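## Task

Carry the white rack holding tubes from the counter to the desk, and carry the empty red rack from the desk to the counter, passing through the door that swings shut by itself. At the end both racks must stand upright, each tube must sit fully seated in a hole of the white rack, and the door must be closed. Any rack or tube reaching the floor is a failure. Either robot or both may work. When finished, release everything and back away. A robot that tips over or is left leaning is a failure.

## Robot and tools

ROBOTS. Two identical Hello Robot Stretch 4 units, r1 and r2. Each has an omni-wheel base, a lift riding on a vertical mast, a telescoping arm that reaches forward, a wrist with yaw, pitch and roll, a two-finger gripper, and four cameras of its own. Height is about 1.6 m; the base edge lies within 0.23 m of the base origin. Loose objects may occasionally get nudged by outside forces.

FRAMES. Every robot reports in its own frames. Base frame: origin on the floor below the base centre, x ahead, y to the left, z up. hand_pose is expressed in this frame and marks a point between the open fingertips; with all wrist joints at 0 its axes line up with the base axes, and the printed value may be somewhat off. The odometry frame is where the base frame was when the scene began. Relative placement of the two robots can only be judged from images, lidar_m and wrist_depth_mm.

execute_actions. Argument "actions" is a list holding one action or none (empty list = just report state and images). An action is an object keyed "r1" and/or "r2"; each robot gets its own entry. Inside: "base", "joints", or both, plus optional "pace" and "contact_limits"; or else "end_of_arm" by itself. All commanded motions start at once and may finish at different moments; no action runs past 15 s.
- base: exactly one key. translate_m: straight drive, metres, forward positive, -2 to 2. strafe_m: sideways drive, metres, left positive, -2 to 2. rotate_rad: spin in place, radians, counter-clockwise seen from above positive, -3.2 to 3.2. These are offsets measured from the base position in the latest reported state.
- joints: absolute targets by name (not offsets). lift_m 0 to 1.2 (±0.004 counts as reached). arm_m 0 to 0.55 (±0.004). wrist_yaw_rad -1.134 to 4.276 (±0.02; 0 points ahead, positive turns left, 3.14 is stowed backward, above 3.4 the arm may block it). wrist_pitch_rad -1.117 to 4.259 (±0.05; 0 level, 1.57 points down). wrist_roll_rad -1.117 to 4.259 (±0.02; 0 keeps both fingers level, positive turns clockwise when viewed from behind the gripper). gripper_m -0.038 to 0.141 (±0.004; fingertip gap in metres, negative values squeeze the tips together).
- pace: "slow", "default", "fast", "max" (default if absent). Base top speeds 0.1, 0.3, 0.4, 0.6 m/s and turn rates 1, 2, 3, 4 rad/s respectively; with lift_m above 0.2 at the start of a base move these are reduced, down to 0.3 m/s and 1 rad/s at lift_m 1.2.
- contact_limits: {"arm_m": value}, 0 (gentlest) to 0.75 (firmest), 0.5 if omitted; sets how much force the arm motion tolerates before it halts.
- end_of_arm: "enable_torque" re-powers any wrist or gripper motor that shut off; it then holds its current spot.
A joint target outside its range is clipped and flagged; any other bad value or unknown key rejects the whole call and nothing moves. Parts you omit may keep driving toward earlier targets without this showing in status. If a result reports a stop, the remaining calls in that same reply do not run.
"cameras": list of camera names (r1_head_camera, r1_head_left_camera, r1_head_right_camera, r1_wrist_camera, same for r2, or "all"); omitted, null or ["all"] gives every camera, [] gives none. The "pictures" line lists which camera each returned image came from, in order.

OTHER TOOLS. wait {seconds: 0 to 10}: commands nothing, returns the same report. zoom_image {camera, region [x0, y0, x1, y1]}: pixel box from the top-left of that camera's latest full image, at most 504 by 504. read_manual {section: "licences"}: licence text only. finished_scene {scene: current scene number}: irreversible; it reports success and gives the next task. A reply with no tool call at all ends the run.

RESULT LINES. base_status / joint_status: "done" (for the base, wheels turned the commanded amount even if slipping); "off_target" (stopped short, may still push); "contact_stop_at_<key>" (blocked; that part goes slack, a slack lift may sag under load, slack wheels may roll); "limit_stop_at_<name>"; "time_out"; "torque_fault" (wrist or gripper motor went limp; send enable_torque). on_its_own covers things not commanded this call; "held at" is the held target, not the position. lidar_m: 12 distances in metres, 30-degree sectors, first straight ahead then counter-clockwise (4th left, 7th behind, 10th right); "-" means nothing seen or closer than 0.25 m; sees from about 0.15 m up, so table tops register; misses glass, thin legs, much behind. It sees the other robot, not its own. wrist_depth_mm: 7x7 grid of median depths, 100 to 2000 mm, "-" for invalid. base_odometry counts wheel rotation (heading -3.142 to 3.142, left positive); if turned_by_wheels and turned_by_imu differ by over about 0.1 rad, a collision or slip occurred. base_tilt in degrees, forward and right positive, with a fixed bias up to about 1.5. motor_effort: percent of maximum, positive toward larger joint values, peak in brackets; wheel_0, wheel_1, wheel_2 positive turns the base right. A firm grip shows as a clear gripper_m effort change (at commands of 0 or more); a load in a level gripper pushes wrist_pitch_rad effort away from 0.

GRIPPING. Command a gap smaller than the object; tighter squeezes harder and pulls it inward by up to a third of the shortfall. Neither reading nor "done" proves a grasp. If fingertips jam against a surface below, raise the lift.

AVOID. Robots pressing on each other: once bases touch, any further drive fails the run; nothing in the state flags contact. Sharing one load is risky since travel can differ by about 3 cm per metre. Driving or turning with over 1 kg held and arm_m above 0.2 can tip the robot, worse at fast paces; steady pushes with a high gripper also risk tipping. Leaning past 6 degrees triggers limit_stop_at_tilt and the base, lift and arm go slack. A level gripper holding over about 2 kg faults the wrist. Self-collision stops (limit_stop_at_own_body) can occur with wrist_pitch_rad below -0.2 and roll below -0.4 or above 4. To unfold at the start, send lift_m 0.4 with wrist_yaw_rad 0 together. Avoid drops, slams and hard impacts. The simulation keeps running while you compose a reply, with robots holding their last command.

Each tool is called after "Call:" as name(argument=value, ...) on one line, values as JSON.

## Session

Call:
execute_actions(actions=[])

Scene clock: 0.00 s.
r1.base_odometry: x=+0.000 y=+0.000 heading=+0.000 (m, m, rad; r1's odometry frame)
r1.turned_by_wheels: +0.000 (rad since the last result)
r1.turned_by_imu: +0.000 (rad since the last result)
r1.base_tilt: forward=-0.8 right=+0.1 (deg)
r1.lidar_m: 0.76 0.64 0.62 0.74 1.04 1.04 1.20 1.36 1.33 1.52 0.91 0.89
r1.base_status: not commanded
r1.joint_positions: lift_m=+0.298 arm_m=-0.001 wrist_yaw_rad=+3.144 wrist_pitch_rad=+0.016 wrist_roll_rad=-0.005 gripper_m=+0.057
r1.joint_status: not commanded
r1.motor_effort: lift_m=+19 arm_m=+0 wrist_yaw_rad=+0 wrist_pitch_rad=-7 wrist_roll_rad=+0 gripper_m=-4 wheel_0=+0 wheel_1=+0 wheel_2=+0 (%)
r1.hand_pose: x=-0.1192 y=+0.0869 z=+0.4712 quat_wxyz=(-0.001, -0.008, -0.002, +1.000) (m; r1's base frame)
r1.wrist_depth_mm: - 136 1708 1464 1229 1008 891 / - 132 1756 1464 1205 1042 891 / - 121 167 1464 1205 1042 904 / - 135 211 1464 1205 1025 891 / 134 1397 1708 1499 1255 1025 904 / 1281 1430 217 1464 214 1025 904 / 1205 1255 1205 162 1182 1008 904
r2.base_odometry: x=+0.000 y=+0.000 heading=+0.000 (m, m, rad; r2's odometry frame)
r2.turned_by_wheels: +0.000 (rad since the last result)
r2.turned_by_imu: +0.000 (rad since the last result)
r2.base_tilt: forward=+0.6 right=-0.9 (deg)
r2.lidar_m: 1.10 1.87 1.95 2.30 2.12 1.27 0.73 0.63 0.63 0.74 0.89 0.90
r2.base_status: not commanded
r2.joint_positions: lift_m=+0.143 arm_m=+0.002 wrist_yaw_rad=+3.164 wrist_pitch_rad=+0.014 wrist_roll_rad=+0.009 gripper_m=+0.057
r2.joint_status: not commanded
r2.motor_effort: lift_m=+18 arm_m=-1 wrist_yaw_rad=+1 wrist_pitch_rad=-7 wrist_roll_rad=+1 gripper_m=-3 wheel_0=+0 wheel_1=+0 wheel_2=+0 (%)
r2.hand_pose: x=-0.1178 y=+0.0810 z=+0.3177 quat_wxyz=(-0.011, -0.007, +0.004, +1.000) (m; r2's base frame)
r2.wrist_depth_mm: - - 141 1025 1281 1756 - / - - 139 1025 1281 1808 - / - 109 138 1025 1308 1756 - / - 127 151 991 1281 1756 - / 195 707 854 1008 1281 1756 - / 206 715 198 991 193 1308 1255 / 204 691 809 118 891 820 866
pictures: r1_head_camera, r1_head_left_camera, r1_head_right_camera, r1_wrist_camera, r2_head_camera, r2_head_left_camera, r2_head_right_camera, r2_wrist_camera
Images, in order (width x height): r1_head_camera 420x560, r1_head_left_camera 420x672, r1_head_right_camera 420x672, r1_wrist_camera 616x392, r2_head_camera 420x560, r2_head_left_camera 420x672, r2_head_right_camera 420x672, r2_wrist_camera 616x392.

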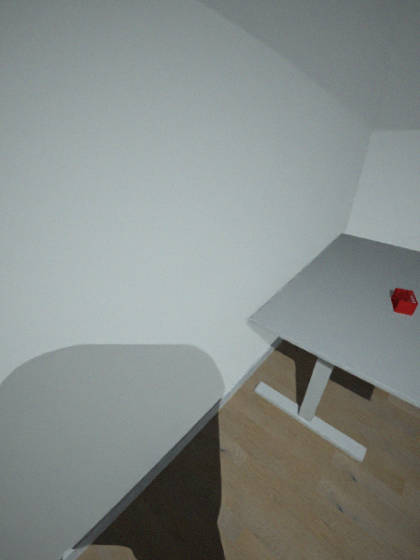

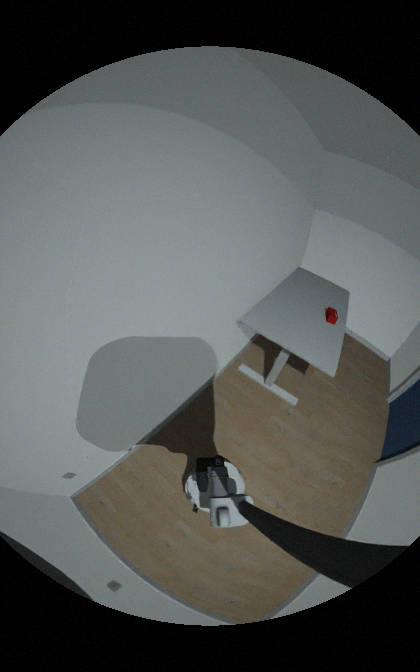

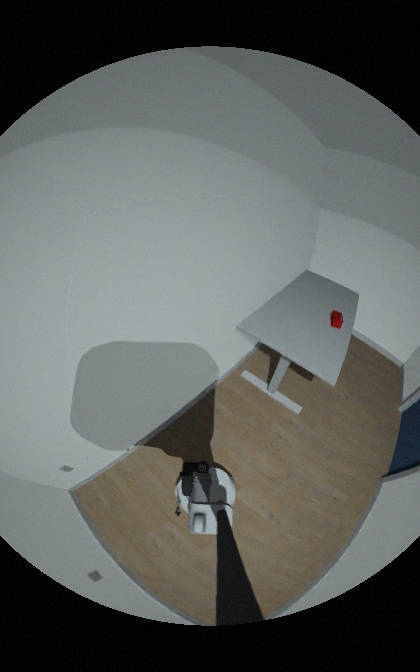

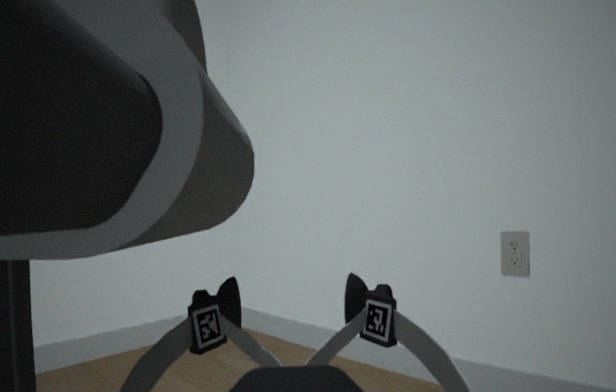

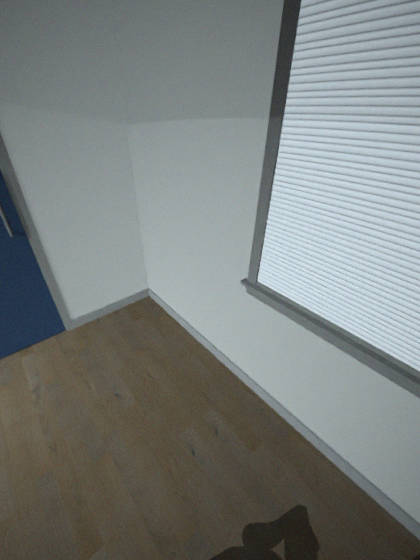

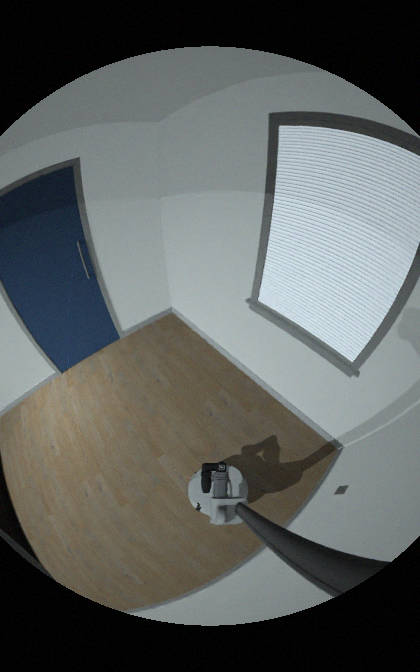

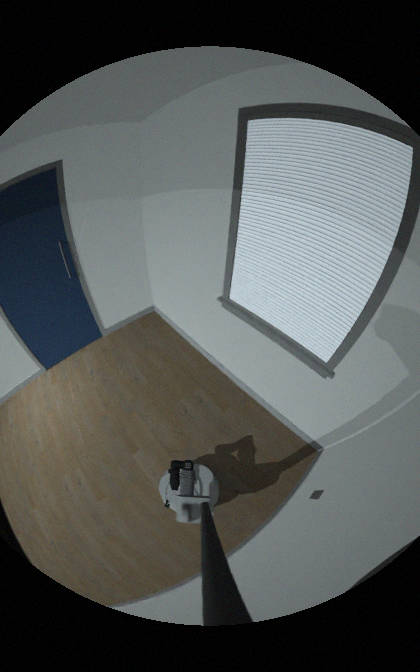

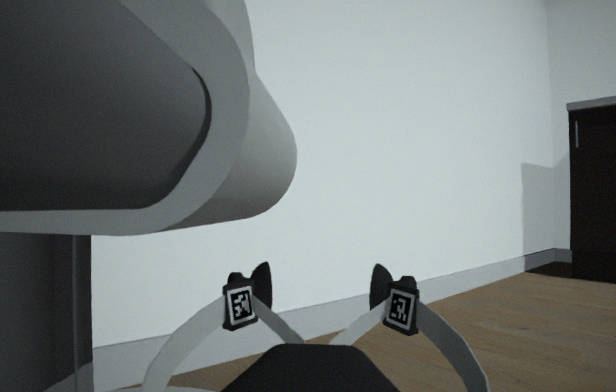

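Call:
execute_actions(actions=[{"r1":{"base":{"rotate_rad":-0.75},"joints":{"lift_m":0.7,"wrist_yaw_rad":0,"gripper_m":0.14}},"r2":{"base":{"rotate_rad":2.35},"joints":{"lift_m":0.85,"wrist_yaw_rad":0,"gripper_m":0.14}}}])

Scene clock: 6.23 s.
r1.base_odometry: x=+0.000 y=+0.000 heading=-0.750 (m, m, rad; r1's odometry frame)
r1.turned_by_wheels: -0.750 (rad since the last result)
r1.turned_by_imu: -0.762 (rad since the last result)
r1.base_tilt: forward=-0.7 right=+0.2 (deg)
r1.lidar_m: 0.89 0.90 0.67 0.64 0.68 0.93 1.04 1.08 1.40 1.35 1.40 2.07
r1.base_status: done
r1.joint_positions: lift_m=+0.700 arm_m=-0.001 wrist_yaw_rad=+0.000 wrist_pitch_rad=+0.016 wrist_roll_rad=-0.005 gripper_m=+0.140
r1.joint_status: all done
r1.motor_effort: lift_m=+23(23) arm_m=+0(0) wrist_yaw_rad=-1(7) wrist_pitch_rad=-7(8) wrist_roll_rad=+0(0) gripper_m=-3(6) wheel_0=+2(7) wheel_1=+0(7) wheel_2=+1(7) (%)
r1.hand_pose: x=+0.4579 y=-0.0873 z=+0.8733 quat_wxyz=(+1.000, -0.002, +0.008, +0.000) (m; r1's base frame)
r1.wrist_depth_mm: 1098 1576 - - - - 1808 / 1118 1661 - - - - 1756 / 1078 1618 - - - - 1863 / 1118 1618 - - - - 1808 / 1118 1499 1863 - - - 1921 / 809 209 798 788 - - 1863 / 1025 768 798 151 - - 1808
r2.base_odometry: x=+0.000 y=+0.000 heading=+2.350 (m, m, rad; r2's odometry frame)
r2.turned_by_wheels: +2.350 (rad since the last result)
r2.turned_by_imu: +2.322 (rad since the last result)
r2.base_tilt: forward=+0.6 right=-0.8 (deg)
r2.lidar_m: 2.10 0.90 0.65 0.61 0.63 0.92 0.91 0.96 1.38 1.90 2.04 2.20
r2.base_status: done
r2.joint_positions: lift_m=+0.850 arm_m=+0.002 wrist_yaw_rad=+0.000 wrist_pitch_rad=+0.014 wrist_roll_rad=+0.009 gripper_m=+0.140
r2.joint_status: all done
r2.motor_effort: lift_m=+22(21) arm_m=-1(1) wrist_yaw_rad=-1(8) wrist_pitch_rad=-8(8) wrist_roll_rad=+0(1) gripper_m=-1(0) wheel_0=-2(9) wheel_1=-2(7) wheel_2=-2(10) (%)
r2.hand_pose: x=+0.4610 y=-0.0874 z=+1.0239 quat_wxyz=(+1.000, +0.004, +0.007, +0.000) (m; r2's base frame)
r2.wrist_depth_mm: 917 1308 - - - - - / 946 1308 - - - - - / 917 1336 - - - - - / 946 1308 - - - - - / 931 1308 1983 1921 1983 1921 1983 / 931 1160 1983 1921 1921 207 1863 / 917 1205 1921 117 1863 1921 1921
pictures: r1_head_camera, r1_head_left_camera, r1_head_right_camera, r1_wrist_camera, r2_head_camera, r2_head_left_camera, r2_head_right_camera, r2_wrist_camera
Images, in order (width x height): r1_head_camera 420x560, r1_head_left_camera 420x672, r1_head_right_camera 420x672, r1_wrist_camera 616x392, r2_head_camera 420x560, r2_head_left_camera 420x672, r2_head_right_camera 420x672, r2_wrist_camera 616x392.

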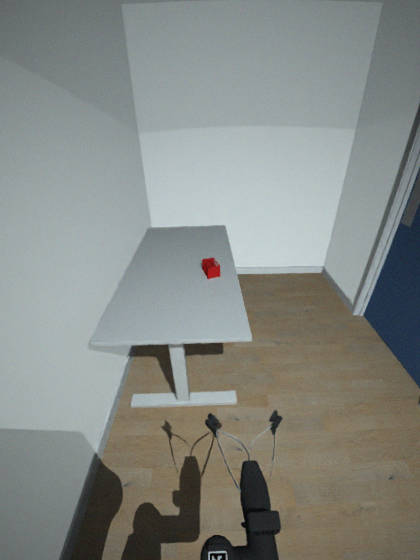

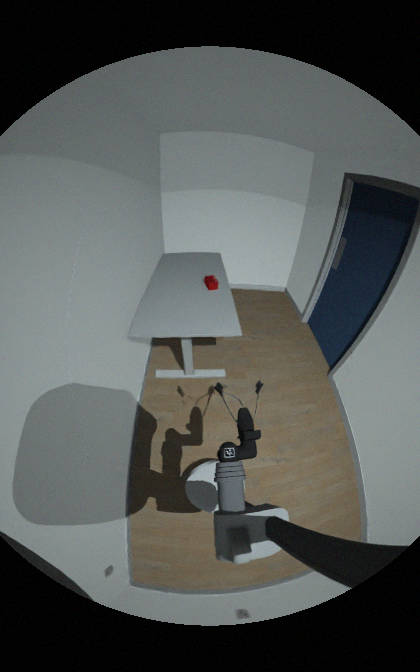

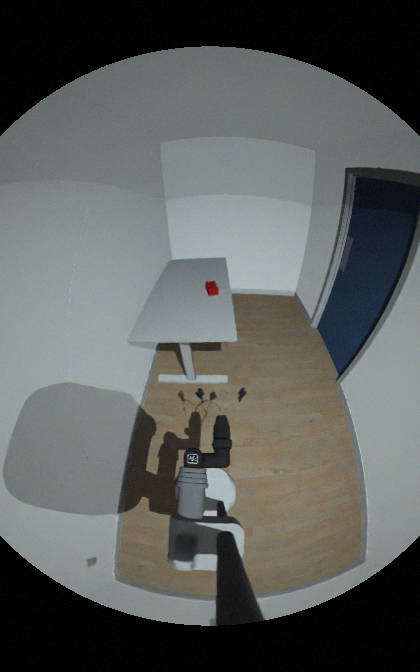

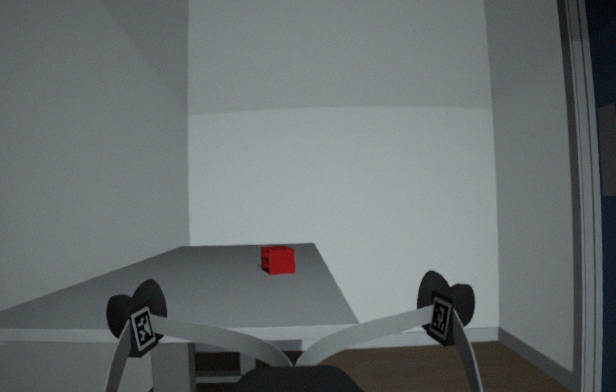

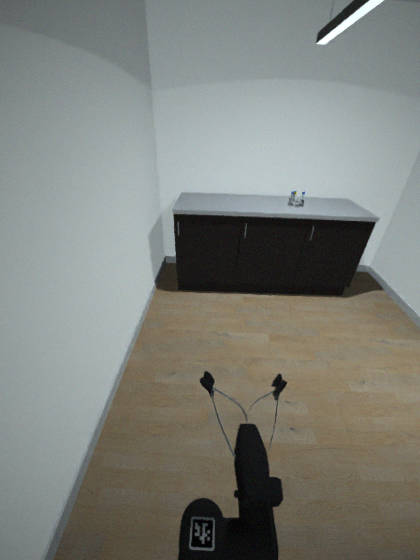

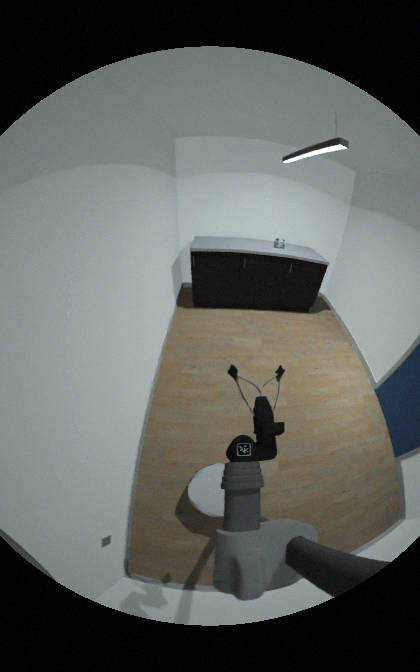

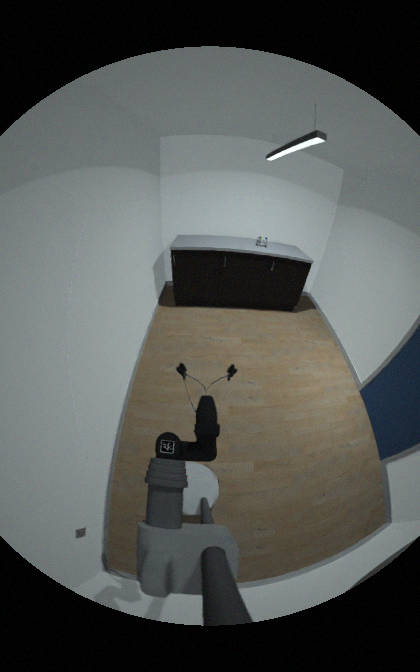

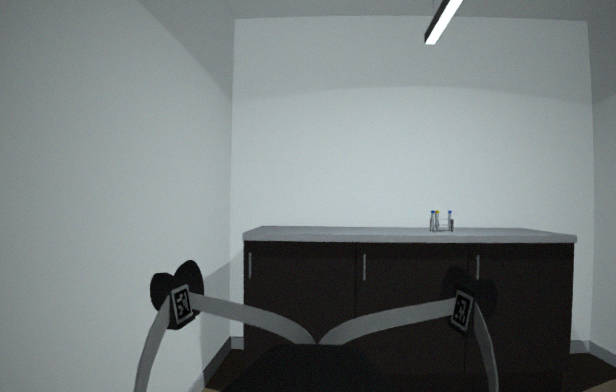

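Call:
execute_actions(actions=[{"r1":{"base":{"strafe_m":-0.64},"joints":{"wrist_pitch_rad":0.2}},"r2":{"base":{"strafe_m":-0.62},"joints":{"wrist_pitch_rad":0.2}}}], cameras=[])

Call:
execute_actions(actions=[{"r1":{"base":{"translate_m":1.54}},"r2":{"base":{"translate_m":1.5}}}], cameras=[])

Call:
execute_actions(actions=[{"r1":{"base":{"rotate_rad":1.9}}}], cameras=["r1_head_camera","r1_wrist_camera","r2_head_camera","r2_wrist_camera"])

Scene clock: 14.60 s.
r1.base_odometry: x=-0.436 y=-0.468 heading=-0.750 (m, m, rad; r1's odometry frame)
r1.turned_by_wheels: +0.000 (rad since the last result)
r1.turned_by_imu: -0.002 (rad since the last result)
r1.base_tilt: forward=-0.7 right=+0.2 (deg)
r1.lidar_m: 1.88 1.03 1.29 1.29 1.34 1.08 1.05 1.00 0.73 0.70 0.73 1.04
r1.base_status: done
r1.joint_positions: lift_m=+0.700 arm_m=-0.001 wrist_yaw_rad=+0.000 wrist_pitch_rad=+0.202 wrist_roll_rad=-0.005 gripper_m=+0.140
r1.joint_status: all done
r1.motor_effort: lift_m=+22(23) arm_m=+0(0) wrist_yaw_rad=+0(1) wrist_pitch_rad=-7(6) wrist_roll_rad=+1(0) gripper_m=-4(0) wheel_0=-1(9) wheel_1=+2(6) wheel_2=+0(2) (%)
r1.hand_pose: x=+0.4521 y=-0.0873 z=+0.8200 quat_wxyz=(+0.995, -0.002, +0.101, +0.000) (m; r1's base frame)
r1.wrist_depth_mm: - - - - - 1430 1008 / - - - - - 1537 1025 / - - - - - 1464 1042 / 1336 1708 - - - 1499 1060 / - - - - - 1537 1025 / 1983 209 - - 1808 1308 1042 / 1537 1430 1499 151 1576 1397 1025
r2.base_odometry: x=+0.441 y=+0.435 heading=+2.350 (m, m, rad; r2's odometry frame)
r2.turned_by_wheels: +0.000 (rad since the last result)
r2.turned_by_imu: -0.001 (rad since the last result)
r2.base_tilt: forward=+0.6 right=-0.9 (deg)
r2.lidar_m: 2.12 1.78 1.30 1.23 1.29 0.93 0.92 1.00 1.39 1.28 1.42 1.92
r2.base_status: done
r2.joint_positions: lift_m=+0.850 arm_m=+0.002 wrist_yaw_rad=+0.000 wrist_pitch_rad=+0.202 wrist_roll_rad=+0.009 gripper_m=+0.140
r2.joint_status: all done
r2.motor_effort: lift_m=+22(22) arm_m=-1(1) wrist_yaw_rad=+2(0) wrist_pitch_rad=-6(7) wrist_roll_rad=+1(1) gripper_m=+1(0) wheel_0=-1(8) wheel_1=+1(9) wheel_2=+0(3) (%)
r2.hand_pose: x=+0.4552 y=-0.0874 z=+0.9699 quat_wxyz=(+0.995, +0.004, +0.101, +0.000) (m; r2's base frame)
r2.wrist_depth_mm: 1708 - - - - - 1921 / 1756 - - - - - 1983 / 1756 - - - - - 1921 / 1756 - - - 1983 - 1983 / 1756 - - - 1983 - 1983 / 1661 - - - - 207 1921 / 1661 1661 1756 117 1756 1708 1661
pictures: none
No camera images: the call's "cameras" was empty. Leave "cameras" out to get every camera's image.

Scene clock: 21.20 s.
r1.base_odometry: x=+0.691 y=-1.518 heading=-0.750 (m, m, rad; r1's odometry frame)
r1.turned_by_wheels: +0.000 (rad since the last result)
r1.turned_by_imu: -0.004 (rad since the last result)
r1.base_tilt: forward=-0.7 right=+0.1 (deg)
r1.lidar_m: 1.13 0.64 0.47 0.45 0.46 0.66 2.61 1.04 0.84 0.78 0.79 1.04
r1.base_status: done
r1.joint_positions: lift_m=+0.700 arm_m=-0.001 wrist_yaw_rad=+0.000 wrist_pitch_rad=+0.202 wrist_roll_rad=-0.005 gripper_m=+0.140
r1.joint_status: not commanded
r1.motor_effort: lift_m=+22(22) arm_m=+0(0) wrist_yaw_rad=-1(1) wrist_pitch_rad=-8(7) wrist_roll_rad=+1(0) gripper_m=-3(1) wheel_0=+1(6) wheel_1=+0(7) wheel_2=+0(9) (%)
r1.hand_pose: x=+0.4521 y=-0.0874 z=+0.8200 quat_wxyz=(+0.995, -0.002, +0.101, +0.000) (m; r1's base frame)
r1.wrist_depth_mm: 854 866 866 866 854 878 878 / 878 878 878 878 904 878 878 / 904 891 904 917 917 904 904 / 904 931 931 931 931 946 917 / 931 946 946 960 960 976 960 / 960 214 946 960 991 960 960 / 1008 991 976 151 991 1008 960
r2.base_odometry: x=-0.612 y=+1.503 heading=+2.350 (m, m, rad; r2's odometry frame)
r2.turned_by_wheels: +0.000 (rad since the last result)
r2.turned_by_imu: -0.003 (rad since the last result)
r2.base_tilt: forward=+0.5 right=-1.0 (deg)
r2.lidar_m: 0.63 0.65 0.90 1.24 1.29 1.75 2.44 1.93 1.38 1.34 0.93 0.67
r2.base_status: done
r2.joint_positions: lift_m=+0.850 arm_m=+0.002 wrist_yaw_rad=+0.000 wrist_pitch_rad=+0.202 wrist_roll_rad=+0.009 gripper_m=+0.140
r2.joint_status: not commanded
r2.motor_effort: lift_m=+22(23) arm_m=+0(1) wrist_yaw_rad=-1(0) wrist_pitch_rad=-7(5) wrist_roll_rad=+1(1) gripper_m=+0(0) wheel_0=+2(5) wheel_1=+1(8) wheel_2=+0(10) (%)
r2.hand_pose: x=+0.4552 y=-0.0874 z=+0.9700 quat_wxyz=(+0.995, +0.004, +0.101, +0.000) (m; r2's base frame)
r2.wrist_depth_mm: 1060 1060 1025 1008 976 976 976 / 1098 1098 1060 1042 1025 991 991 / 1098 1098 1078 1060 1060 1042 1008 / 931 904 931 778 788 931 931 / 469 480 484 488 488 484 473 / 480 477 439 442 430 207 449 / 504 488 480 117 473 466 462
pictures: none
No camera images: the call's "cameras" was empty. Leave "cameras" out to get every camera's image.

Scene clock: 23.43 s.
r1.base_odometry: x=+0.691 y=-1.518 heading=+1.150 (m, m, rad; r1's odometry frame)
r1.turned_by_wheels: +1.900 (rad since the last result)
r1.turned_by_imu: +1.927 (rad since the last result)
r1.base_tilt: forward=-0.7 right=+0.1 (deg)
r1.lidar_m: 0.44 0.54 2.58 1.31 0.89 0.80 0.79 0.89 1.12 0.85 0.50 0.44
r1.base_status: done
r1.joint_positions: lift_m=+0.700 arm_m=-0.001 wrist_yaw_rad=+0.000 wrist_pitch_rad=+0.202 wrist_roll_rad=-0.005 gripper_m=+0.140
r1.joint_status: not commanded
r1.motor_effort: lift_m=+22(23) arm_m=+0(0) wrist_yaw_rad=+0(0) wrist_pitch_rad=-7(6) wrist_roll_rad=+0(0) gripper_m=-3(3) wheel_0=-1(7) wheel_1=+0(6) wheel_2=-1(10) (%)
r1.hand_pose: x=+0.4521 y=-0.0874 z=+0.8200 quat_wxyz=(+0.995, -0.002, +0.101, +0.000) (m; r1's base frame)
r1.wrist_depth_mm: 1336 1229 1098 1025 946 878 831 / 1336 1255 1118 1042 976 904 866 / 1366 1255 1160 1078 991 931 891 / 1397 1336 1160 1078 1008 946 891 / 1397 668 661 668 647 640 621 / 452 208 445 449 377 379 421 / 338 319 329 151 332 324 332
r2.base_odometry: x=-0.612 y=+1.503 heading=+2.350 (m, m, rad; r2's odometry frame)
r2.turned_by_wheels: +0.000 (rad since the last result)
r2.turned_by_imu: +0.000 (rad since the last result)
r2.base_tilt: forward=+0.5 right=-0.9 (deg)
r2.lidar_m: 0.62 0.64 0.91 1.22 1.28 1.78 2.43 1.93 1.39 1.34 0.92 0.65
r2.base_status: not commanded
r2.joint_positions: lift_m=+0.850 arm_m=+0.002 wrist_yaw_rad=+0.000 wrist_pitch_rad=+0.202 wrist_roll_rad=+0.009 gripper_m=+0.140
r2.joint_status: not commanded
r2.motor_effort: lift_m=+22(22) arm_m=-1(0) wrist_yaw_rad=+1(2) wrist_pitch_rad=-6(5) wrist_roll_rad=+0(0) gripper_m=+0(0) wheel_0=+2(2) wheel_1=+1(1) wheel_2=+1(1) (%)
r2.hand_pose: x=+0.4552 y=-0.0874 z=+0.9700 quat_wxyz=(+0.995, +0.004, +0.101, +0.000) (m; r2's base frame)
r2.wrist_depth_mm: 1042 1042 1042 1025 976 960 960 / 1098 1078 1042 1042 1025 1008 976 / 1138 1118 1098 1060 1060 1042 1025 / 931 931 931 788 788 931 917 / 469 484 484 488 484 484 477 / 484 480 439 442 430 207 452 / 500 492 488 117 469 466 462
pictures: r1_head_camera, r1_wrist_camera, r2_head_camera, r2_wrist_camera
Images, in order (width x height): r1_head_camera 420x560, r1_wrist_camera 616x392, r2_head_camera 420x560, r2_wrist_camera 616x392.

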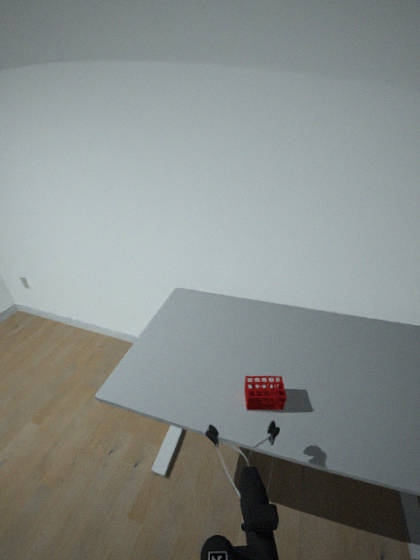

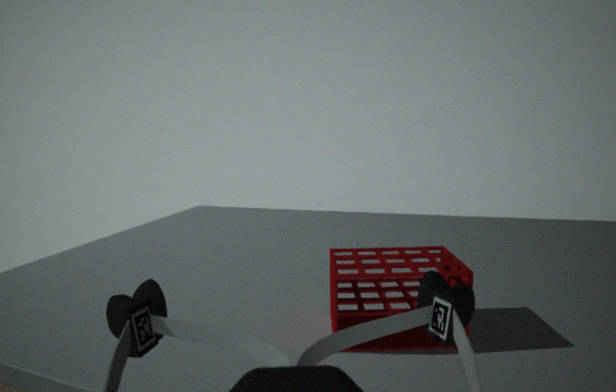

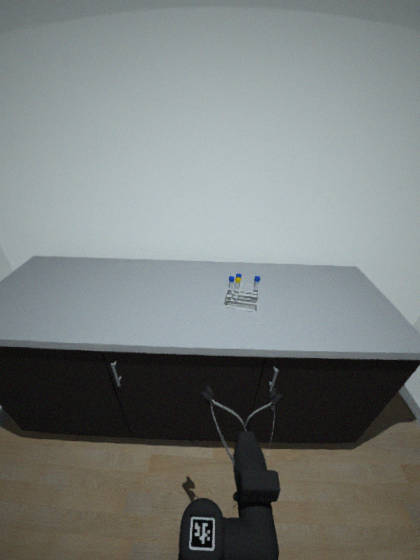

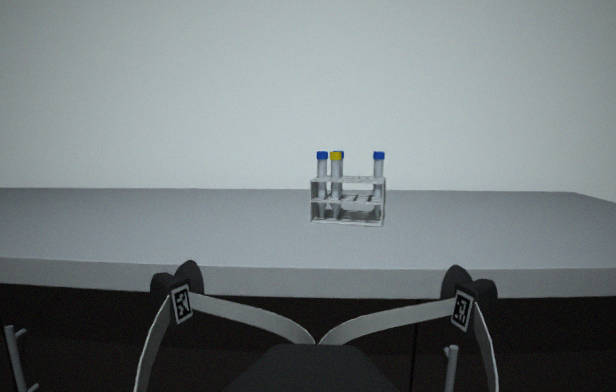

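Call:
execute_actions(actions=[{"r1":{"base":{"strafe_m":-0.095},"joints":{"lift_m":0.66},"pace":"slow"},"r2":{"base":{"strafe_m":-0.03},"joints":{"arm_m":0.2},"pace":"slow"}}], cameras=["r1_wrist_camera","r2_wrist_camera","r2_head_camera"])

Scene clock: 42.57 s.
r1.base_odometry: x=+0.778 y=-1.556 heading=+1.150 (m, m, rad; r1's odometry frame)
r1.turned_by_wheels: +0.000 (rad since the last result)
r1.turned_by_imu: -0.001 (rad since the last result)
r1.base_tilt: forward=-0.8 right=+0.2 (deg)
r1.lidar_m: 0.44 0.52 2.67 1.34 0.95 0.81 0.78 0.94 1.04 0.81 0.48 0.41
r1.base_status: done
r1.joint_positions: lift_m=+0.660 arm_m=-0.001 wrist_yaw_rad=+0.000 wrist_pitch_rad=+0.202 wrist_roll_rad=-0.005 gripper_m=+0.140
r1.joint_status: all done
r1.motor_effort: lift_m=+14(21) arm_m=-1(0) wrist_yaw_rad=+0(0) wrist_pitch_rad=-7(6) wrist_roll_rad=+0(0) gripper_m=-2(1) wheel_0=+2(6) wheel_1=-2(2) wheel_2=+0(1) (%)
r1.hand_pose: x=+0.4521 y=-0.0874 z=+0.7807 quat_wxyz=(+0.995, -0.002, +0.101, +0.000) (m; r1's base frame)
r1.wrist_depth_mm: 1255 1160 1060 991 917 842 820 / 1281 1160 1078 1025 946 878 831 / 1308 1205 1118 1025 960 904 831 / 1397 1229 1042 1025 976 878 854 / 544 544 492 366 477 512 500 / 357 213 349 357 312 322 342 / 273 256 263 151 267 260 263
r2.base_odometry: x=-0.591 y=+1.524 heading=+2.350 (m, m, rad; r2's odometry frame)
r2.turned_by_wheels: +0.000 (rad since the last result)
r2.turned_by_imu: -0.001 (rad since the last result)
r2.base_tilt: forward=+0.7 right=-0.9 (deg)
r2.lidar_m: 0.63 0.66 0.90 1.26 1.32 1.82 2.45 1.90 1.35 1.29 0.92 0.66
r2.base_status: done
r2.joint_positions: lift_m=+0.850 arm_m=+0.199 wrist_yaw_rad=+0.000 wrist_pitch_rad=+0.202 wrist_roll_rad=+0.009 gripper_m=+0.140
r2.joint_status: all done
r2.motor_effort: lift_m=+22(22) arm_m=+7(5) wrist_yaw_rad=+0(1) wrist_pitch_rad=-5(6) wrist_roll_rad=+1(0) gripper_m=+1(0) wheel_0=+3(7) wheel_1=-2(8) wheel_2=+0(1) (%)
r2.hand_pose: x=+0.6524 y=-0.0874 z=+0.9700 quat_wxyz=(+0.995, +0.004, +0.101, +0.000) (m; r2's base frame)
r2.wrist_depth_mm: 854 842 831 820 788 788 788 / 878 866 854 842 820 820 820 / 917 891 891 854 854 831 820 / 931 917 891 484 768 842 842 / 466 477 477 452 469 477 473 / 312 300 286 325 327 206 317 / 247 244 255 117 255 241 241
pictures: r1_wrist_camera, r2_head_camera, r2_wrist_camera
Images, in order (width x height): r1_wrist_camera 616x392, r2_head_camera 420x560, r2_wrist_camera 616x392.

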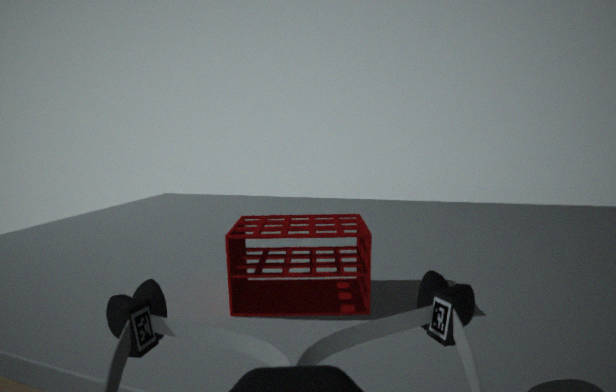

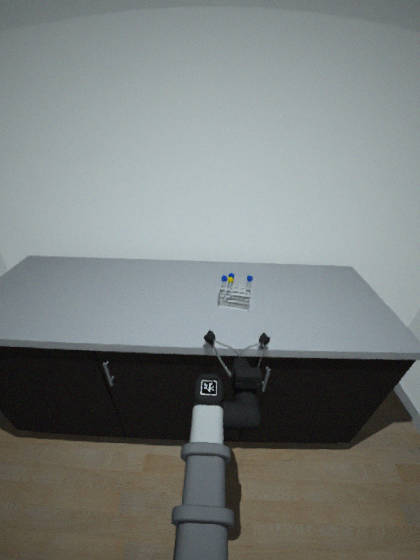

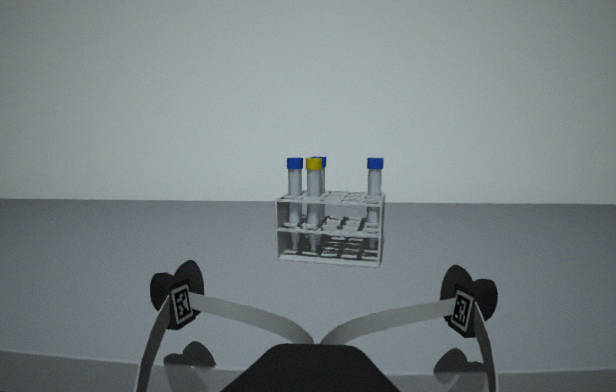

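Call:
execute_actions(actions=[{"r1":{"joints":{"arm_m":0.125},"pace":"slow"},"r2":{"base":{"strafe_m":-0.008},"joints":{"arm_m":0.38},"pace":"slow"}}], cameras=["r1_wrist_camera","r2_wrist_camera"])

Scene clock: 47.83 s.
r1.base_odometry: x=+0.778 y=-1.556 heading=+1.150 (m, m, rad; r1's odometry frame)
r1.turned_by_wheels: +0.000 (rad since the last result)
r1.turned_by_imu: -0.001 (rad since the last result)
r1.base_tilt: forward=-0.8 right=+0.2 (deg)
r1.lidar_m: 0.45 0.53 2.68 1.36 0.93 0.82 0.79 0.94 1.05 0.82 0.49 0.42
r1.base_status: not commanded
r1.joint_positions: lift_m=+0.660 arm_m=+0.124 wrist_yaw_rad=+0.000 wrist_pitch_rad=+0.202 wrist_roll_rad=-0.005 gripper_m=+0.140
r1.joint_status: all done
r1.motor_effort: lift_m=+14(14) arm_m=+6(6) wrist_yaw_rad=+0(0) wrist_pitch_rad=-7(7) wrist_roll_rad=+0(0) gripper_m=-3(2) wheel_0=+2(2) wheel_1=-2(2) wheel_2=+1(0) (%)
r1.hand_pose: x=+0.5775 y=-0.0874 z=+0.7807 quat_wxyz=(+0.995, -0.002, +0.101, +0.000) (m; r1's base frame)
r1.wrist_depth_mm: 1098 1025 946 878 798 759 715 / 1098 1025 960 891 831 788 732 / 1182 1078 976 904 854 788 741 / 1205 1078 991 904 866 820 750 / 535 539 488 283 521 508 500 / 357 214 245 266 213 319 338 / 268 254 215 151 249 258 260
r2.base_odometry: x=-0.585 y=+1.530 heading=+2.350 (m, m, rad; r2's odometry frame)
r2.turned_by_wheels: +0.000 (rad since the last result)
r2.turned_by_imu: -0.001 (rad since the last result)
r2.base_tilt: forward=+0.5 right=-1.0 (deg)
r2.lidar_m: 0.62 0.66 0.91 1.27 1.33 1.82 2.45 1.88 1.36 1.30 0.93 0.65
r2.base_status: done
r2.joint_positions: lift_m=+0.850 arm_m=+0.379 wrist_yaw_rad=+0.000 wrist_pitch_rad=+0.202 wrist_roll_rad=+0.009 gripper_m=+0.140
r2.joint_status: all done
r2.motor_effort: lift_m=+22(22) arm_m=+7(9) wrist_yaw_rad=+0(1) wrist_pitch_rad=-6(5) wrist_roll_rad=+1(1) gripper_m=+0(2) wheel_0=+2(5) wheel_1=-1(7) wheel_2=+0(3) (%)
r2.hand_pose: x=+0.8324 y=-0.0874 z=+0.9700 quat_wxyz=(+0.995, +0.004, +0.101, +0.000) (m; r2's base frame)
r2.wrist_depth_mm: 676 676 661 654 634 621 621 / 707 683 676 654 654 647 634 / 715 707 699 683 676 661 654 / 741 715 715 306 683 683 676 / 462 473 397 289 402 469 466 / 312 297 267 279 274 207 317 / 243 238 254 117 250 239 240
pictures: r1_wrist_camera, r2_wrist_camera
Images, in order (width x height): r1_wrist_camera 616x392, r2_wrist_camera 616x392.

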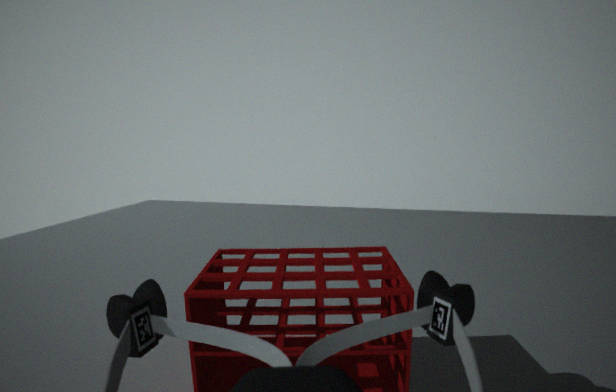

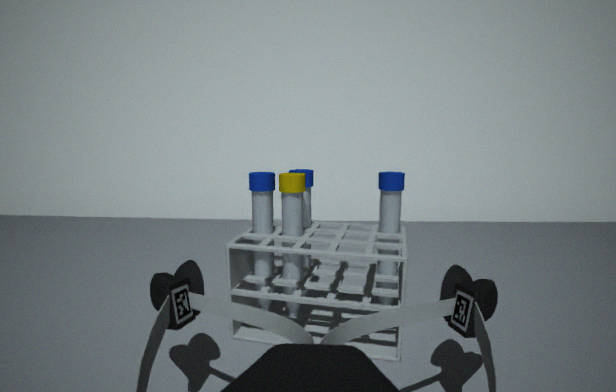

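Call:
execute_actions(actions=[{"r1":{"joints":{"gripper_m":0.06},"pace":"slow"},"r2":{"joints":{"arm_m":0.44},"pace":"slow"}}], cameras=[])

Call:
execute_actions(actions=[{"r1":{"joints":{"lift_m":0.74},"pace":"slow"},"r2":{"joints":{"gripper_m":0.06},"pace":"slow"}}], cameras=["r1_wrist_camera","r2_wrist_camera"])

Call:
execute_actions(actions=[{"r1":{"joints":{"arm_m":0},"base":{"rotate_rad":-0.325},"pace":"slow"},"r2":{"joints":{"lift_m":0.93},"pace":"slow"}}], cameras=["r1_wrist_camera","r2_wrist_camera","r1_head_camera"])

Scene clock: 55.10 s.
r1.base_odometry: x=+0.778 y=-1.556 heading=+1.150 (m, m, rad; r1's odometry frame)
r1.turned_by_wheels: +0.000 (rad since the last result)
r1.turned_by_imu: -0.002 (rad since the last result)
r1.base_tilt: forward=-0.7 right=+0.1 (deg)
r1.lidar_m: 0.44 0.52 2.67 1.35 0.95 0.82 0.80 0.93 1.04 0.82 0.48 0.42
r1.base_status: not commanded
r1.joint_positions: lift_m=+0.660 arm_m=+0.124 wrist_yaw_rad=+0.000 wrist_pitch_rad=+0.202 wrist_roll_rad=-0.005 gripper_m=+0.060
r1.joint_status: all done
r1.motor_effort: lift_m=+14(14) arm_m=+6(6) wrist_yaw_rad=+0(0) wrist_pitch_rad=-8(7) wrist_roll_rad=+0(0) gripper_m=-5(9) wheel_0=+2(2) wheel_1=-2(2) wheel_2=+0(0) (%)
r1.hand_pose: x=+0.5775 y=-0.0874 z=+0.7807 quat_wxyz=(+0.995, -0.002, +0.101, +0.000) (m; r1's base frame)
r1.wrist_depth_mm: 1098 1042 946 878 809 759 732 / 1138 1025 960 891 831 768 732 / 1182 1078 1008 917 854 778 750 / 1205 1060 991 904 891 809 759 / 544 535 312 439 521 508 500 / 355 359 216 253 215 343 340 / 270 260 254 190 252 262 260
r2.base_odometry: x=-0.585 y=+1.530 heading=+2.350 (m, m, rad; r2's odometry frame)
r2.turned_by_wheels: +0.000 (rad since the last result)
r2.turned_by_imu: -0.001 (rad since the last result)
r2.base_tilt: forward=+0.5 right=-1.0 (deg)
r2.lidar_m: 0.63 0.65 0.89 1.26 1.34 1.82 2.44 1.88 1.37 1.30 0.96 0.65
r2.base_status: not commanded
r2.joint_positions: lift_m=+0.850 arm_m=+0.439 wrist_yaw_rad=+0.000 wrist_pitch_rad=+0.202 wrist_roll_rad=+0.009 gripper_m=+0.140
r2.joint_status: all done
r2.motor_effort: lift_m=+22(22) arm_m=+7(7) wrist_yaw_rad=-1(0) wrist_pitch_rad=-5(5) wrist_roll_rad=+0(1) gripper_m=+0(1) wheel_0=+2(2) wheel_1=-1(1) wheel_2=+0(0) (%)
r2.hand_pose: x=+0.8924 y=-0.0874 z=+0.9700 quat_wxyz=(+0.995, +0.004, +0.101, +0.000) (m; r2's base frame)
r2.wrist_depth_mm: 621 609 609 585 580 564 559 / 634 627 609 609 597 585 580 / 647 647 634 627 615 603 591 / 676 654 647 640 634 621 609 / 466 473 402 242 267 477 466 / 309 297 211 224 189 206 314 / 244 238 238 117 228 239 240
pictures: none
No camera images: the call's "cameras" was empty. Leave "cameras" out to get every camera's image.

Scene clock: 58.90 s.
r1.base_odometry: x=+0.778 y=-1.556 heading=+1.150 (m, m, rad; r1's odometry frame)
r1.turned_by_wheels: +0.000 (rad since the last result)
r1.turned_by_imu: -0.001 (rad since the last result)
r1.base_tilt: forward=-0.7 right=+0.1 (deg)
r1.lidar_m: 0.44 0.52 2.69 1.35 0.94 0.85 0.79 0.92 1.04 0.80 0.48 0.42
r1.base_status: not commanded
r1.joint_positions: lift_m=+0.740 arm_m=+0.124 wrist_yaw_rad=+0.000 wrist_pitch_rad=+0.202 wrist_roll_rad=-0.005 gripper_m=+0.060
r1.joint_status: all done
r1.motor_effort: lift_m=+24(24) arm_m=+6(6) wrist_yaw_rad=+0(0) wrist_pitch_rad=-7(7) wrist_roll_rad=+0(1) gripper_m=-4(4) wheel_0=+2(2) wheel_1=-1(2) wheel_2=+0(0) (%)
r1.hand_pose: x=+0.5775 y=-0.0874 z=+0.8599 quat_wxyz=(+0.995, -0.002, +0.101, +0.000) (m; r1's base frame)
r1.wrist_depth_mm: 1118 1025 946 866 809 768 723 / 1118 1060 960 904 831 778 723 / 1205 1078 991 917 842 778 741 / 1205 1098 1008 931 866 809 759 / 1205 798 798 778 778 750 750 / 530 530 216 530 213 517 504 / 404 389 266 220 375 387 389
r2.base_odometry: x=-0.585 y=+1.530 heading=+2.350 (m, m, rad; r2's odometry frame)
r2.turned_by_wheels: +0.000 (rad since the last result)
r2.turned_by_imu: -0.001 (rad since the last result)
r2.base_tilt: forward=+0.6 right=-0.9 (deg)
r2.lidar_m: 0.62 0.65 0.89 1.26 1.32 1.83 2.45 1.85 1.36 1.31 0.95 0.67
r2.base_status: not commanded
r2.joint_positions: lift_m=+0.850 arm_m=+0.439 wrist_yaw_rad=+0.000 wrist_pitch_rad=+0.203 wrist_roll_rad=+0.009 gripper_m=+0.060
r2.joint_status: all done
r2.motor_effort: lift_m=+22(22) arm_m=+6(6) wrist_yaw_rad=-1(0) wrist_pitch_rad=-9(9) wrist_roll_rad=+1(1) gripper_m=-24(24) wheel_0=+1(2) wheel_1=-1(2) wheel_2=+0(0) (%)
r2.hand_pose: x=+0.8923 y=-0.0874 z=+0.9696 quat_wxyz=(+0.995, +0.004, +0.101, +0.000) (m; r2's base frame)
r2.wrist_depth_mm: 615 609 597 597 580 569 564 / 634 627 609 603 591 585 580 / 647 640 634 615 603 597 591 / 668 661 640 634 627 615 609 / 459 466 394 231 231 473 462 / 310 180 197 217 216 176 314 / 242 235 216 148 176 236 -
pictures: r1_wrist_camera, r2_wrist_camera
Images, in order (width x height): r1_wrist_camera 616x392, r2_wrist_camera 616x392.

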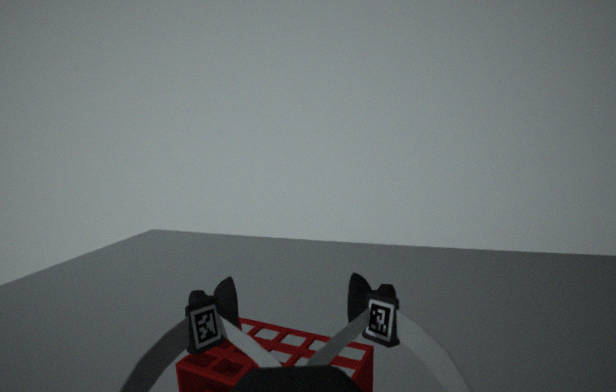

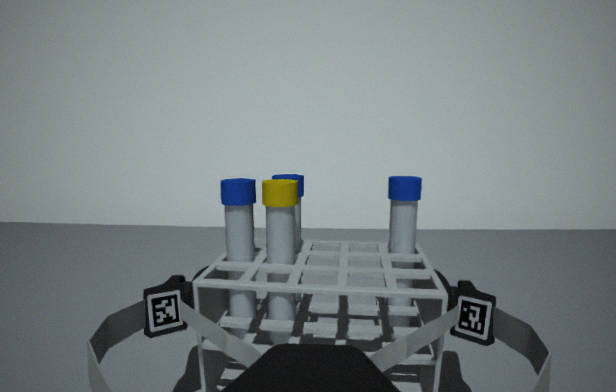

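Scene clock: 61.43 s.
r1.base_odometry: x=+0.778 y=-1.556 heading=+0.826 (m, m, rad; r1's odometry frame)
r1.turned_by_wheels: -0.325 (rad since the last result)
r1.turned_by_imu: -0.330 (rad since the last result)
r1.base_tilt: forward=-0.7 right=+0.1 (deg)
r1.lidar_m: 0.41 0.42 0.62 2.69 1.06 0.88 0.84 0.78 1.09 1.04 0.61 0.46
r1.base_status: done
r1.joint_positions: lift_m=+0.740 arm_m=+0.001 wrist_yaw_rad=+0.000 wrist_pitch_rad=+0.202 wrist_roll_rad=-0.005 gripper_m=+0.060
r1.joint_status: all done
r1.motor_effort: lift_m=+23(23) arm_m=-6(7) wrist_yaw_rad=+0(0) wrist_pitch_rad=-6(8) wrist_roll_rad=+0(0) gripper_m=-3(5) wheel_0=+2(6) wheel_1=+3(5) wheel_2=+1(5) (%)
r1.hand_pose: x=+0.4545 y=-0.0874 z=+0.8599 quat_wxyz=(+0.995, -0.002, +0.101, +0.000) (m; r1's base frame)
r1.wrist_depth_mm: 976 946 946 946 931 960 960 / 976 976 976 960 976 960 976 / 976 991 991 1025 976 1008 991 / 1008 1025 1025 1042 1042 1008 1025 / 809 809 798 809 788 759 741 / 415 394 216 539 213 517 504 / 377 357 382 281 377 389 389
r2.base_odometry: x=-0.585 y=+1.530 heading=+2.350 (m, m, rad; r2's odometry frame)
r2.turned_by_wheels: +0.000 (rad since the last result)
r2.turned_by_imu: -0.001 (rad since the last result)
r2.base_tilt: forward=+0.5 right=-0.8 (deg)
r2.lidar_m: 0.63 0.66 0.89 1.26 1.32 1.82 2.44 1.86 1.37 1.29 0.95 0.65
r2.base_status: not commanded
r2.joint_positions: lift_m=+0.930 arm_m=+0.439 wrist_yaw_rad=+0.000 wrist_pitch_rad=+0.203 wrist_roll_rad=+0.009 gripper_m=+0.060
r2.joint_status: all done
r2.motor_effort: lift_m=+23(23) arm_m=+6(6) wrist_yaw_rad=+1(1) wrist_pitch_rad=-9(9) wrist_roll_rad=+1(1) gripper_m=-22(24) wheel_0=+2(1) wheel_1=-2(2) wheel_2=+0(0) (%)
r2.hand_pose: x=+0.8923 y=-0.0874 z=+1.0495 quat_wxyz=(+0.995, +0.004, +0.102, +0.000) (m; r2's base frame)
r2.wrist_depth_mm: 615 603 597 585 585 574 564 / 640 634 609 609 597 585 574 / 654 647 627 621 615 603 591 / 668 661 640 640 627 615 621 / 691 683 597 216 230 640 627 / 473 180 196 217 216 176 469 / 368 357 216 149 176 359 351
pictures: r1_head_camera, r1_wrist_camera, r2_wrist_camera
Images, in order (width x height): r1_head_camera 420x560, r1_wrist_camera 616x392, r2_wrist_camera 616x392.

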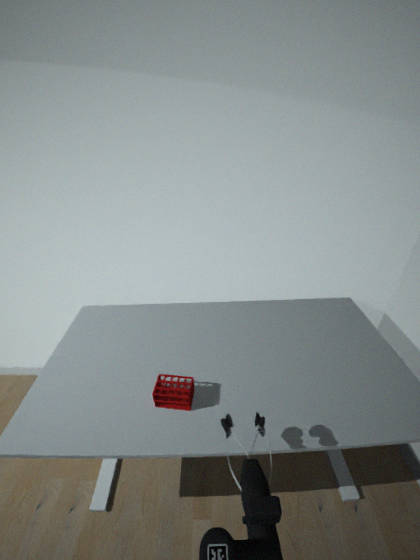

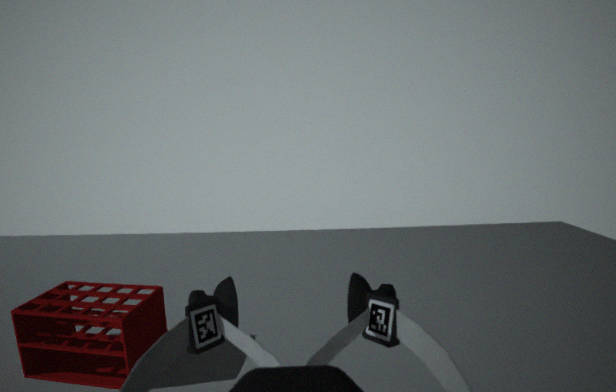

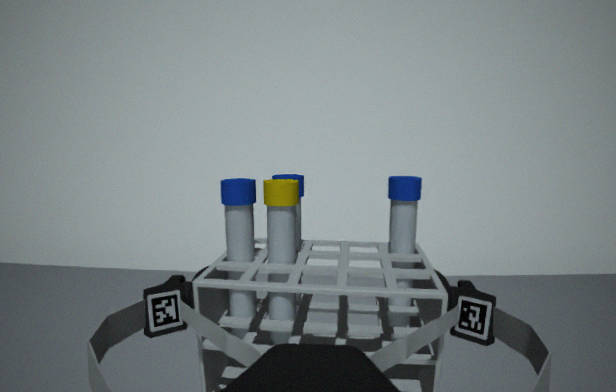

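Call:
execute_actions(actions=[{"r1":{"joints":{"gripper_m":0.14,"lift_m":0.66},"base":{"strafe_m":0.2},"pace":"slow"},"r2":{"joints":{"arm_m":0.0},"pace":"slow"}}], cameras=["r1_wrist_camera","r1_head_camera"])

Scene clock: 69.67 s.
r1.base_odometry: x=+0.631 y=-1.421 heading=+0.826 (m, m, rad; r1's odometry frame)
r1.turned_by_wheels: +0.000 (rad since the last result)
r1.turned_by_imu: -0.002 (rad since the last result)
r1.base_tilt: forward=-0.8 right=+0.2 (deg)
r1.lidar_m: 0.42 0.44 0.61 2.48 1.05 0.87 0.82 0.86 1.09 1.24 0.62 0.44
r1.base_status: done
r1.joint_positions: lift_m=+0.660 arm_m=+0.001 wrist_yaw_rad=+0.000 wrist_pitch_rad=+0.202 wrist_roll_rad=-0.005 gripper_m=+0.140
r1.joint_status: all done
r1.motor_effort: lift_m=+14(22) arm_m=-5(6) wrist_yaw_rad=+0(0) wrist_pitch_rad=-8(9) wrist_roll_rad=+0(0) gripper_m=-2(9) wheel_0=-3(7) wheel_1=+2(7) wheel_2=+0(4) (%)
r1.hand_pose: x=+0.4545 y=-0.0874 z=+0.7806 quat_wxyz=(+0.995, -0.002, +0.101, +0.000) (m; r1's base frame)
r1.wrist_depth_mm: 946 946 946 960 960 960 960 / 976 946 976 976 991 976 976 / 991 991 991 991 1008 1008 1008 / 991 1025 1008 1025 1025 976 917 / 549 539 402 442 525 517 504 / 357 214 359 355 314 324 340 / 272 255 263 151 268 260 262
r2.base_odometry: x=-0.585 y=+1.530 heading=+2.350 (m, m, rad; r2's odometry frame)
r2.turned_by_wheels: +0.000 (rad since the last result)
r2.turned_by_imu: -0.002 (rad since the last result)
r2.base_tilt: forward=+0.6 right=-0.9 (deg)
r2.lidar_m: 0.40 0.66 0.88 1.27 1.35 1.82 2.45 1.86 1.37 1.30 0.93 0.49
r2.base_status: not commanded
r2.joint_positions: lift_m=+0.930 arm_m=+0.003 wrist_yaw_rad=+0.000 wrist_pitch_rad=+0.204 wrist_roll_rad=+0.009 gripper_m=+0.060
r2.joint_status: all done
joint sent to its limit — the command would take r2.arm_m past its lower limit, so that joint was sent only as far as its limit.
r2.motor_effort: lift_m=+23(23) arm_m=-6(5) wrist_yaw_rad=+0(0) wrist_pitch_rad=-10(10) wrist_roll_rad=+1(0) gripper_m=-23(23) wheel_0=+1(2) wheel_1=-2(2) wheel_2=+0(0) (%)
r2.hand_pose: x=+0.4561 y=-0.0874 z=+1.0495 quat_wxyz=(+0.995, +0.004, +0.102, +0.000) (m; r2's base frame)
r2.wrist_depth_mm: 1060 1042 1025 1008 991 976 960 / 1098 1060 1042 1042 1008 1008 991 / 1118 1078 1078 1042 1060 1025 1008 / 1138 1098 1098 1078 1060 1042 1042 / 707 723 615 230 230 715 715 / 480 181 196 216 216 176 480 / 500 492 216 148 176 455 436
pictures: r1_head_camera, r1_wrist_camera
Images, in order (width x height): r1_head_camera 420x560, r1_wrist_camera 616x392.

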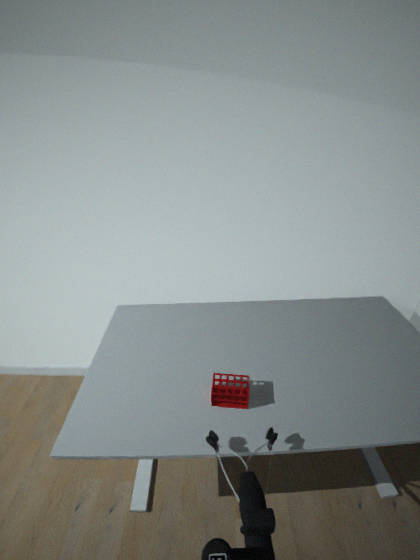

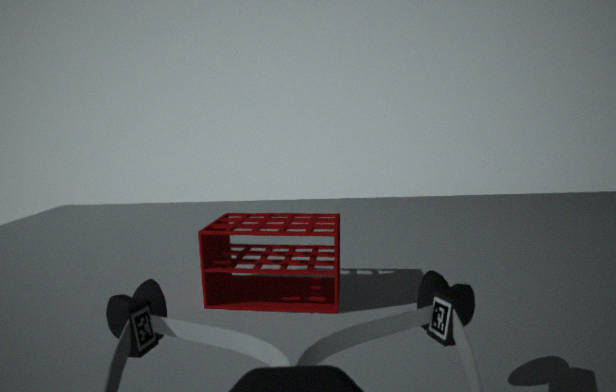

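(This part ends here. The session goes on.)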